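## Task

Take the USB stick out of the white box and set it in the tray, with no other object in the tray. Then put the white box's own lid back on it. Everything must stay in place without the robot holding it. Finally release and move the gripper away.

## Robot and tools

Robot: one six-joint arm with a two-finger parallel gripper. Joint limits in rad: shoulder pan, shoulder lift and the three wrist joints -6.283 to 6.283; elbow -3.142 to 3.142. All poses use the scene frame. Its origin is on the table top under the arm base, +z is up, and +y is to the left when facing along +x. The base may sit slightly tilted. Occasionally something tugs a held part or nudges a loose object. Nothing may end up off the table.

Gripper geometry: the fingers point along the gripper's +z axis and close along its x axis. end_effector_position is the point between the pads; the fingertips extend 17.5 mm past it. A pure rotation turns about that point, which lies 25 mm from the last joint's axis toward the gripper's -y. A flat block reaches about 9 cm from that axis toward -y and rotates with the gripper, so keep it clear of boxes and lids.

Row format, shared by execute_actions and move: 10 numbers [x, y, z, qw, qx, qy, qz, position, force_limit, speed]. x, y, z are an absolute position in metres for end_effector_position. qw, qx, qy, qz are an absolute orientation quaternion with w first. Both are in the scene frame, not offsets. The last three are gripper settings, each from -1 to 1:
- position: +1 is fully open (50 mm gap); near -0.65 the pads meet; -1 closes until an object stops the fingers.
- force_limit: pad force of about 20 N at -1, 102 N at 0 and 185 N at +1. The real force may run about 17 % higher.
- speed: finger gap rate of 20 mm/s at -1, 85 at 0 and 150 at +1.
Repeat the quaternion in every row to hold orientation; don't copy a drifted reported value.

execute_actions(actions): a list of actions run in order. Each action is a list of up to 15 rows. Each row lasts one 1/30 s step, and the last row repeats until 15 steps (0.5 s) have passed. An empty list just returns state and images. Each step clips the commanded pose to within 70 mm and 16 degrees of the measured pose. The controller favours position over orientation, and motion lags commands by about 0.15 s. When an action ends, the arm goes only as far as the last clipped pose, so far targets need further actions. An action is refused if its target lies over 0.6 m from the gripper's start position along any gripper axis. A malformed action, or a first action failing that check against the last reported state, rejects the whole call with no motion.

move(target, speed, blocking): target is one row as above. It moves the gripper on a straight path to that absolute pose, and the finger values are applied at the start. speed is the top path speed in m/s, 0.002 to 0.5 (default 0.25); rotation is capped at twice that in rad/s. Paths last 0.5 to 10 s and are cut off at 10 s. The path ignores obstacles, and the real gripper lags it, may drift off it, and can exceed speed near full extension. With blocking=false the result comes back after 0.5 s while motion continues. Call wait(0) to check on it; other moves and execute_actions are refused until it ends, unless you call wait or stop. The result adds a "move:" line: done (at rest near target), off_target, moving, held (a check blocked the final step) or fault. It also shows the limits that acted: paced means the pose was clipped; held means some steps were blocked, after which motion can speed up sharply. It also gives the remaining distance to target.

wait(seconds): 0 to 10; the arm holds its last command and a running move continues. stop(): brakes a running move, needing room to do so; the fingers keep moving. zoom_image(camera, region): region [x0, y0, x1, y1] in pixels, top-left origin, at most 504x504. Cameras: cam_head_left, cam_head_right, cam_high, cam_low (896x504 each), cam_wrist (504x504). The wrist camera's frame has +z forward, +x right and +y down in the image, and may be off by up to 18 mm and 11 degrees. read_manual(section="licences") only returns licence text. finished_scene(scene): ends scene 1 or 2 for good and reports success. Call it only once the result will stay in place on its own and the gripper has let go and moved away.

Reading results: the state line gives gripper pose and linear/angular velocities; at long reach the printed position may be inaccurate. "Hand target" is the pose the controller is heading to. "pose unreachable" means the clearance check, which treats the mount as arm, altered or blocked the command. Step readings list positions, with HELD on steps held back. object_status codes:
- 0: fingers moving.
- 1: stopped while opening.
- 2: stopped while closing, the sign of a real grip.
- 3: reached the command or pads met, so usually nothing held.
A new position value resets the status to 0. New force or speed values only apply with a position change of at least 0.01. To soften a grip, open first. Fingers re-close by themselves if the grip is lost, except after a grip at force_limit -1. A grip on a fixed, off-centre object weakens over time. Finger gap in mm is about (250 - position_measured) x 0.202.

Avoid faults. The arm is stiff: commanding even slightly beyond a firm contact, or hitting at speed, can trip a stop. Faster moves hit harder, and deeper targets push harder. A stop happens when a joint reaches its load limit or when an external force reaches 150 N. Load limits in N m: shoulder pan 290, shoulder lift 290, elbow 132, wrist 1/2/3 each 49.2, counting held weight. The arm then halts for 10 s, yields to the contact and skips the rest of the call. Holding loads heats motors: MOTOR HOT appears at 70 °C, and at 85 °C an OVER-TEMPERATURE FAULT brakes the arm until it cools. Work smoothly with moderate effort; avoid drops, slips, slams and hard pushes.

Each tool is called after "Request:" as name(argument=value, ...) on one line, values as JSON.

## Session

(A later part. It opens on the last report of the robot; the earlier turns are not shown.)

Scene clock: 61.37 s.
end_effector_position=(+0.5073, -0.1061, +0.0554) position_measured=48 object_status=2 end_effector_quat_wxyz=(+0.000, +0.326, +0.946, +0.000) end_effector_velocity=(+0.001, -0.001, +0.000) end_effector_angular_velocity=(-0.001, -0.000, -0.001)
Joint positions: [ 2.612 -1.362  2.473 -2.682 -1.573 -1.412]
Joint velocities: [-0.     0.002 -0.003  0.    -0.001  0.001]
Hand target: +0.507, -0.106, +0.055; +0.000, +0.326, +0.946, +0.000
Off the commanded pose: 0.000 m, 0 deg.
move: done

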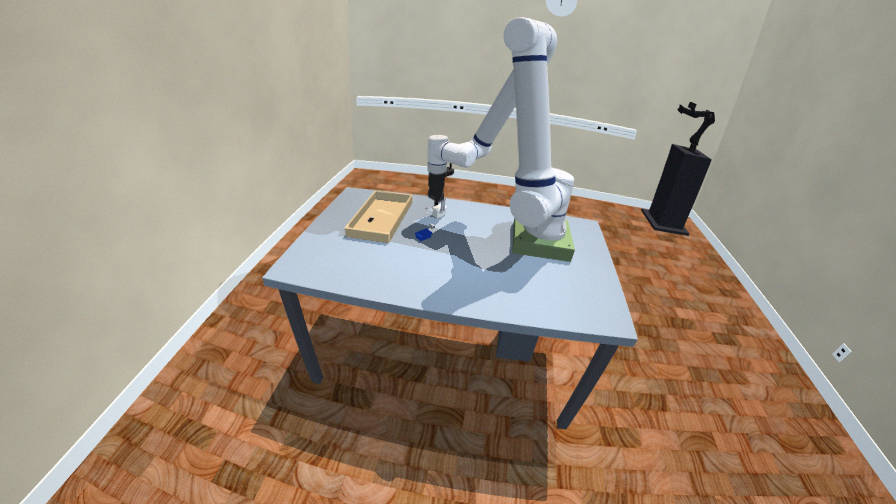

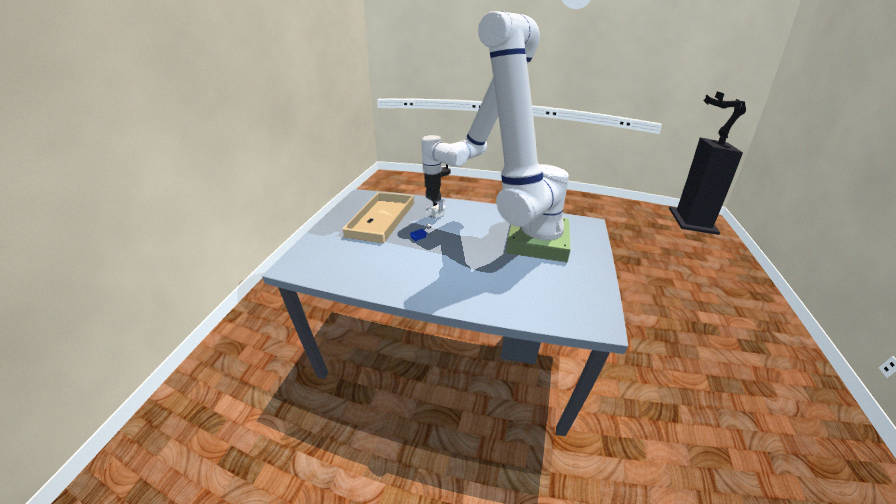

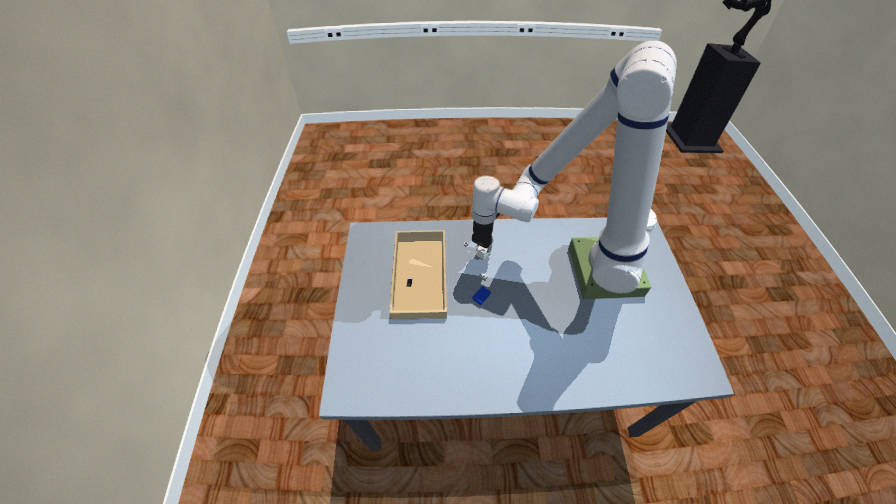

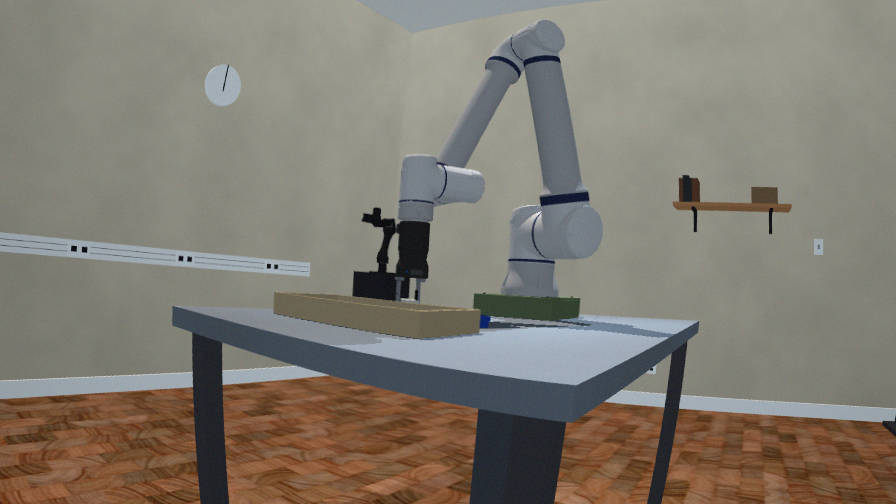

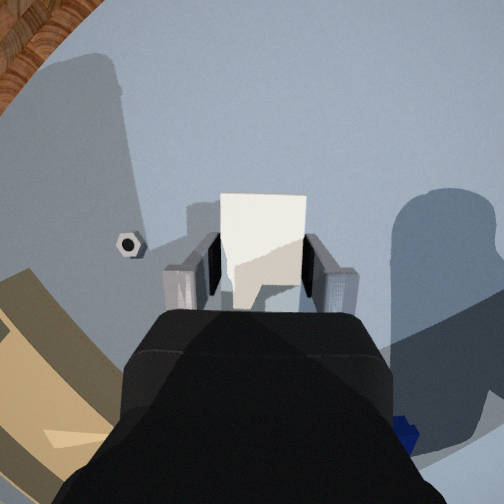

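Request:
move(target=[0.5075,-0.106,0.037,0,0.3256,0.9455,0,-1,-0.8,-0.5], speed=0.015)

Request:
move(target=[0.5075,-0.106,0.037,0,0.3256,0.9455,0,1,-0.8,0])

Request:
move(target=[0.5075,-0.106,0.2,0,0.3256,0.9455,0,1,-0.8,0])

Request:
zoom_image(camera="cam_head_left", region=[400,180,470,240])

Scene clock: 64.00 s.
end_effector_position=(+0.5076, -0.1060, +0.0371) position_measured=48 object_status=2 end_effector_quat_wxyz=(-0.000, +0.326, +0.946, +0.000) end_effector_velocity=(+0.001, +0.000, -0.002) end_effector_angular_velocity=(-0.000, -0.001, +0.001)
Joint positions: [ 2.613 -1.318  2.479 -2.733 -1.574 -1.411]
Joint velocities: [ 0.001  0.005 -0.    -0.006  0.     0.   ]
Hand target: +0.508, -0.106, +0.037; -0.000, +0.326, +0.946, +0.000
Off the commanded pose: 0.000 m, 0 deg.
move: done

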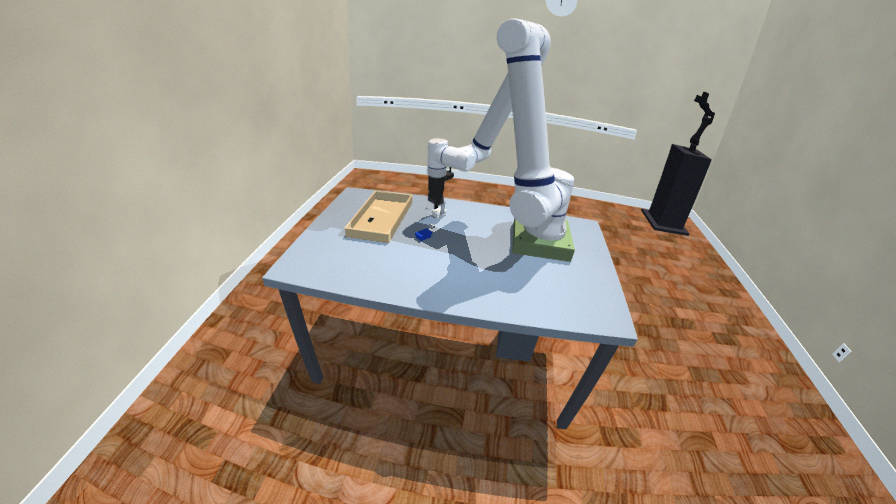

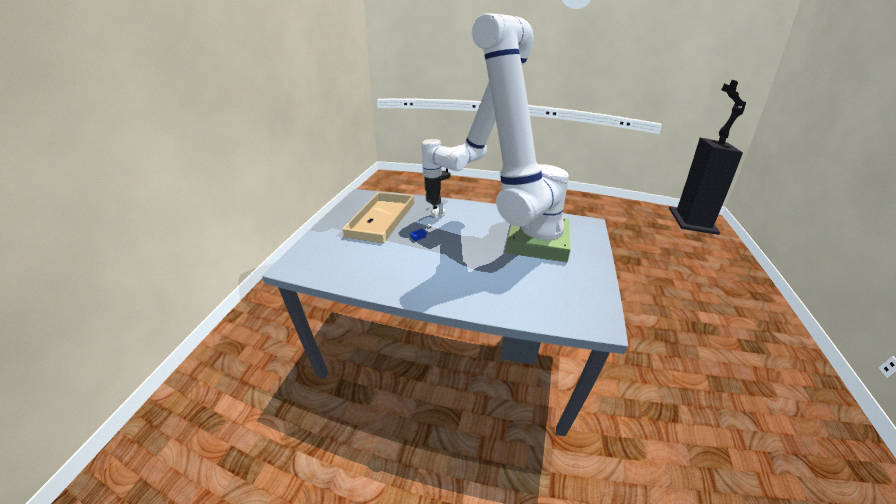

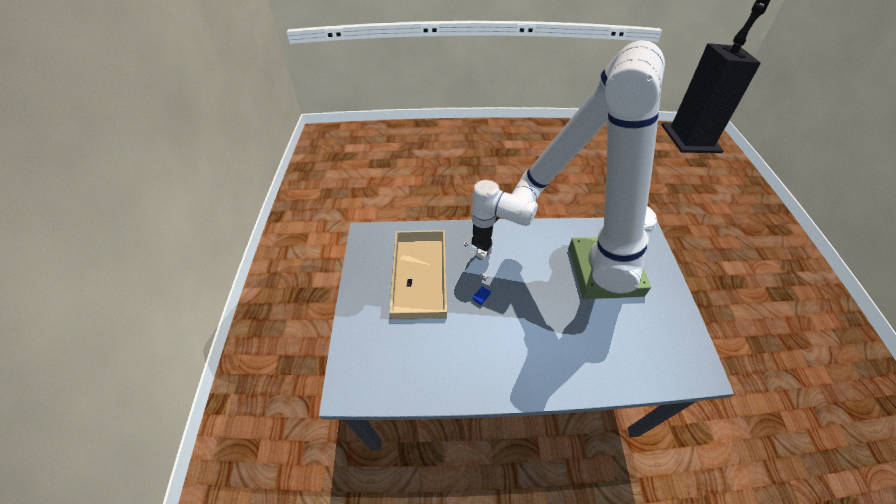

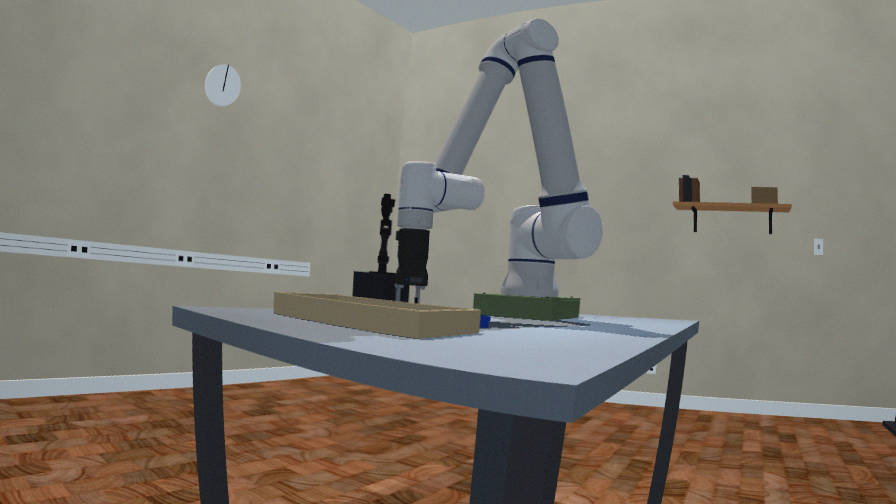

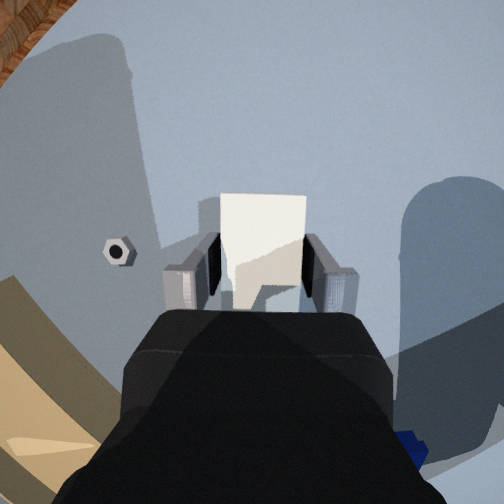

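Scene clock: 64.70 s.
end_effector_position=(+0.5075, -0.1060, +0.0370) position_measured=3 object_status=3 end_effector_quat_wxyz=(+0.000, +0.326, +0.946, -0.000) end_effector_velocity=(+0.000, -0.000, +0.000) end_effector_angular_velocity=(-0.000, -0.000, -0.000)
Joint positions: [ 2.613 -1.318  2.479 -2.733 -1.574 -1.411]
Joint velocities: [ 0.     0.    -0.001  0.     0.     0.001]
Hand target: +0.508, -0.106, +0.037; -0.000, +0.326, +0.946, +0.000
Off the commanded pose: 0.000 m, 0 deg.
move: done

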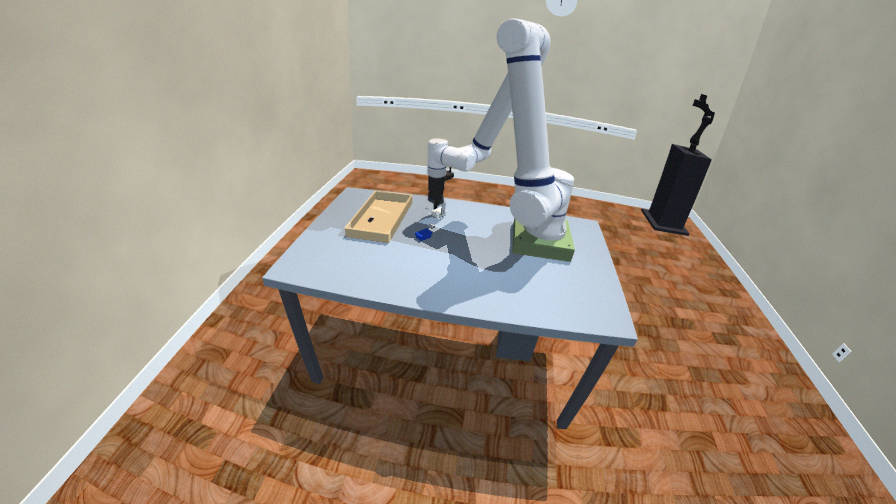

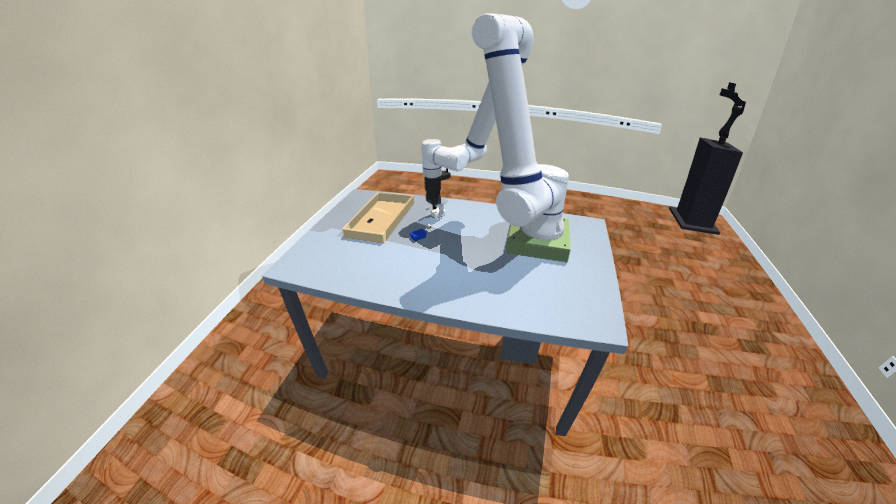

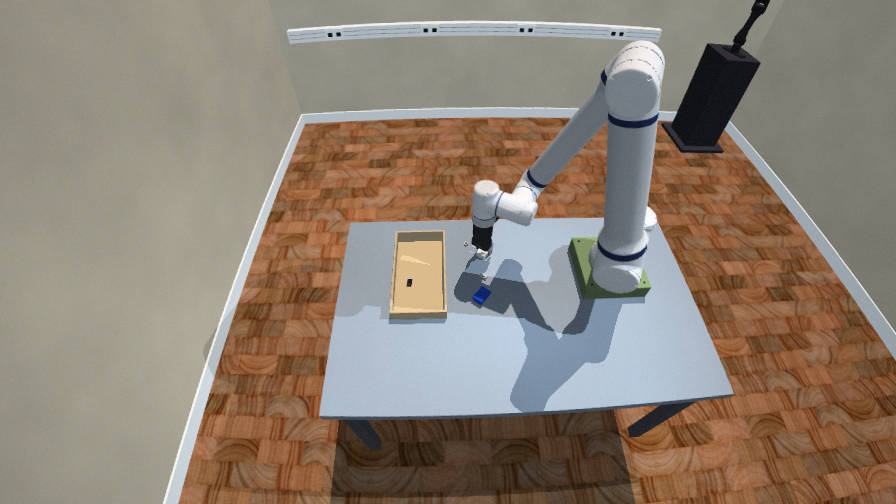

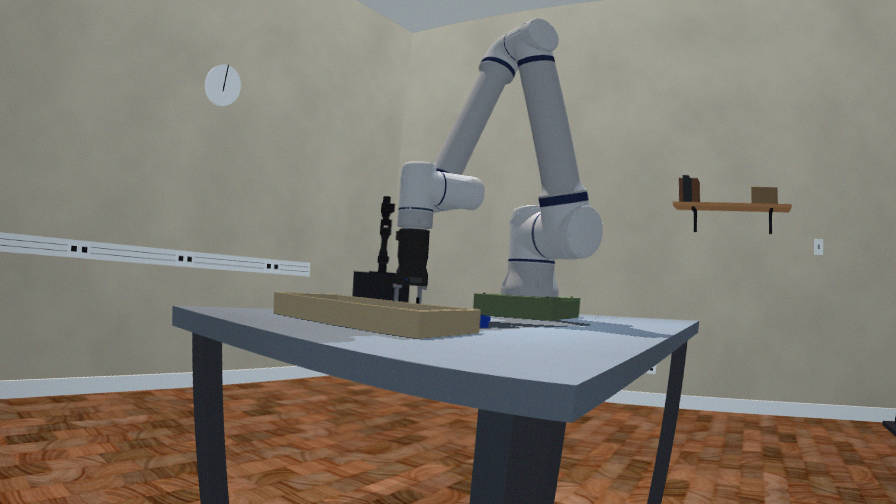

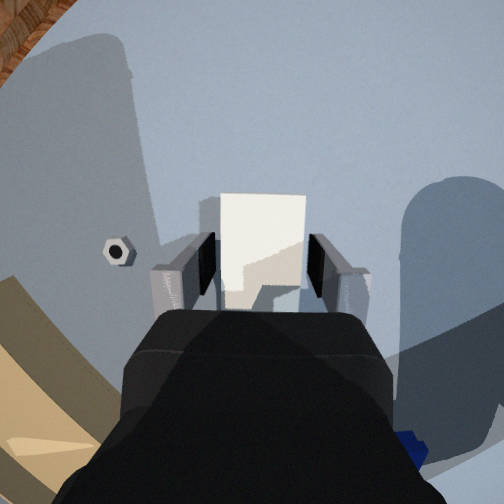

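Scene clock: 65.90 s.
end_effector_position=(+0.5068, -0.1056, +0.2002) position_measured=3 object_status=3 end_effector_quat_wxyz=(+0.000, +0.326, +0.946, -0.000) end_effector_velocity=(-0.000, +0.001, +0.002) end_effector_angular_velocity=(+0.001, +0.000, +0.001)
Joint positions: [ 2.614 -1.648  2.372 -2.296 -1.574 -1.41 ]
Joint velocities: [ 0.001 -0.003 -0.002  0.005  0.001 -0.001]
Hand target: +0.507, -0.106, +0.200; +0.000, +0.326, +0.946, +0.000
Off the commanded pose: 0.001 m, 0 deg.
move: done

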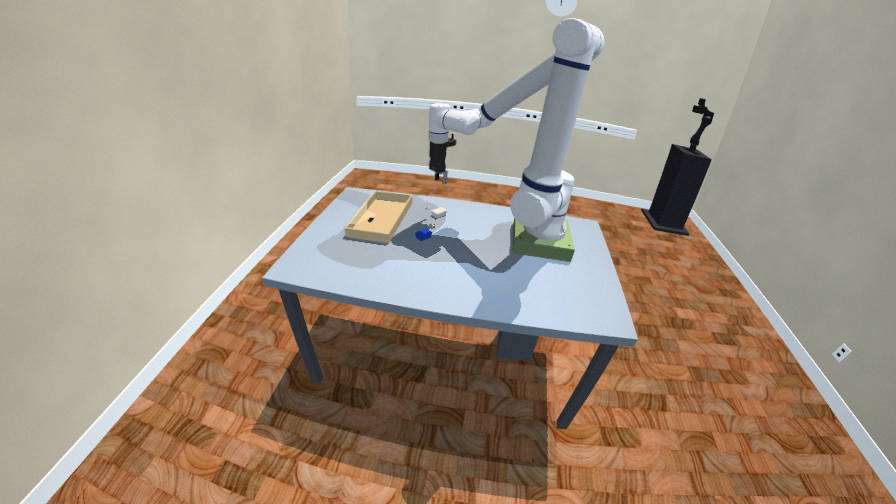

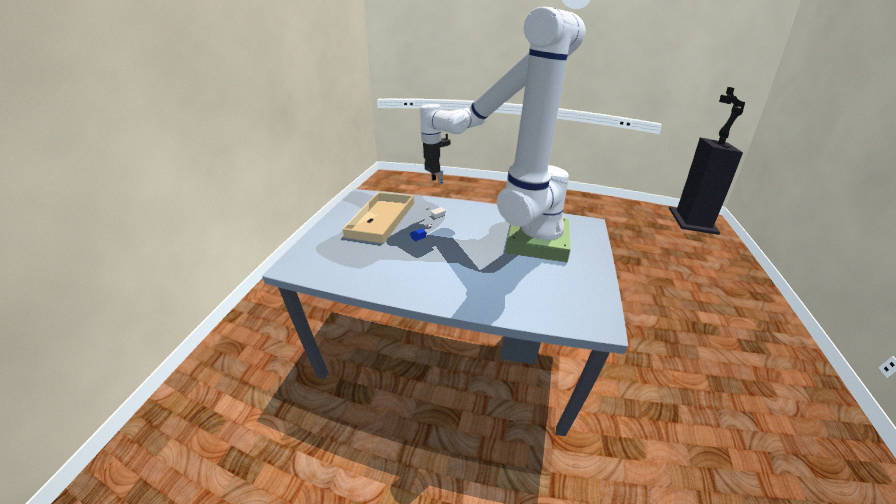

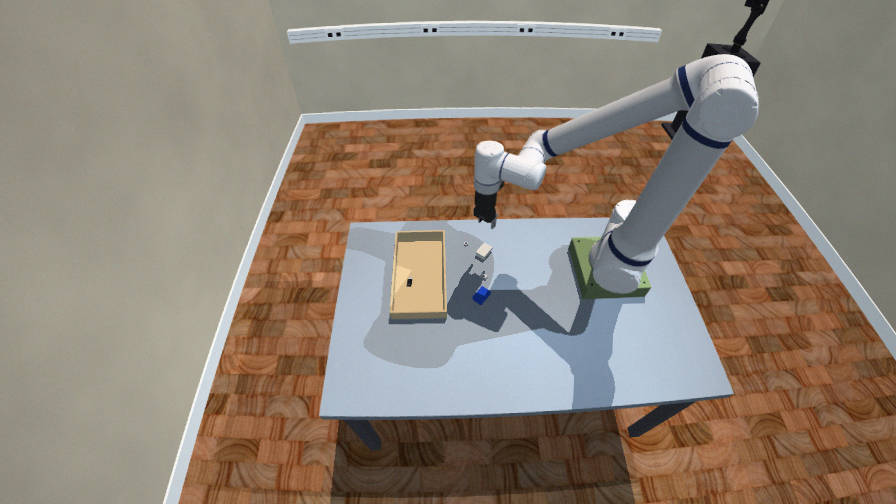

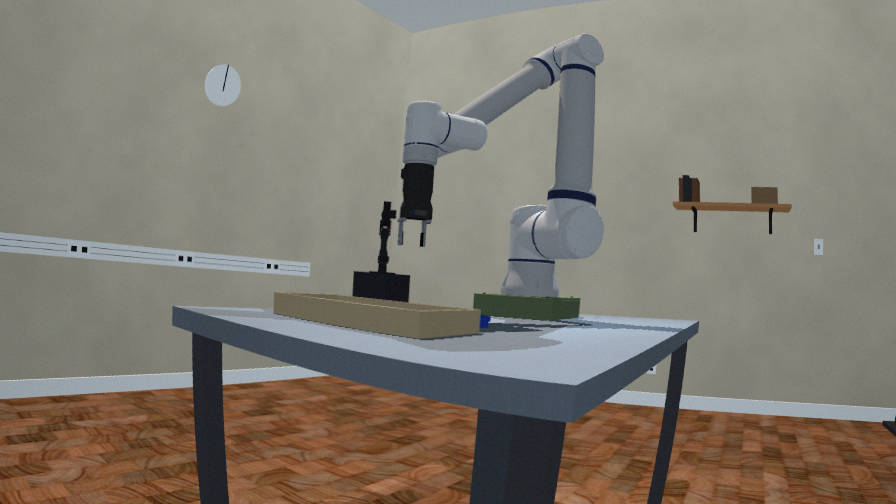

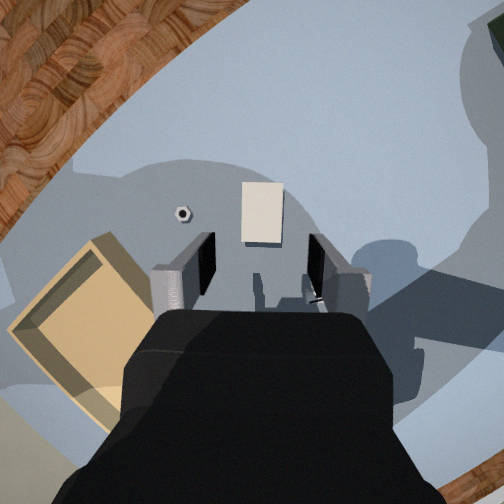

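Region (400, 180, 470, 240) of cam_head_left's 896x504 image, scaled by 7.200, with more detail than that image has; it fills the top 432 rows of this view, and the rest is white.

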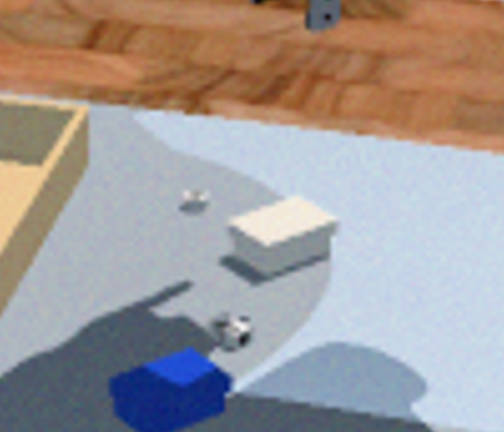

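Request:
finished_scene(scene=2)

The scene is finished: the task was done.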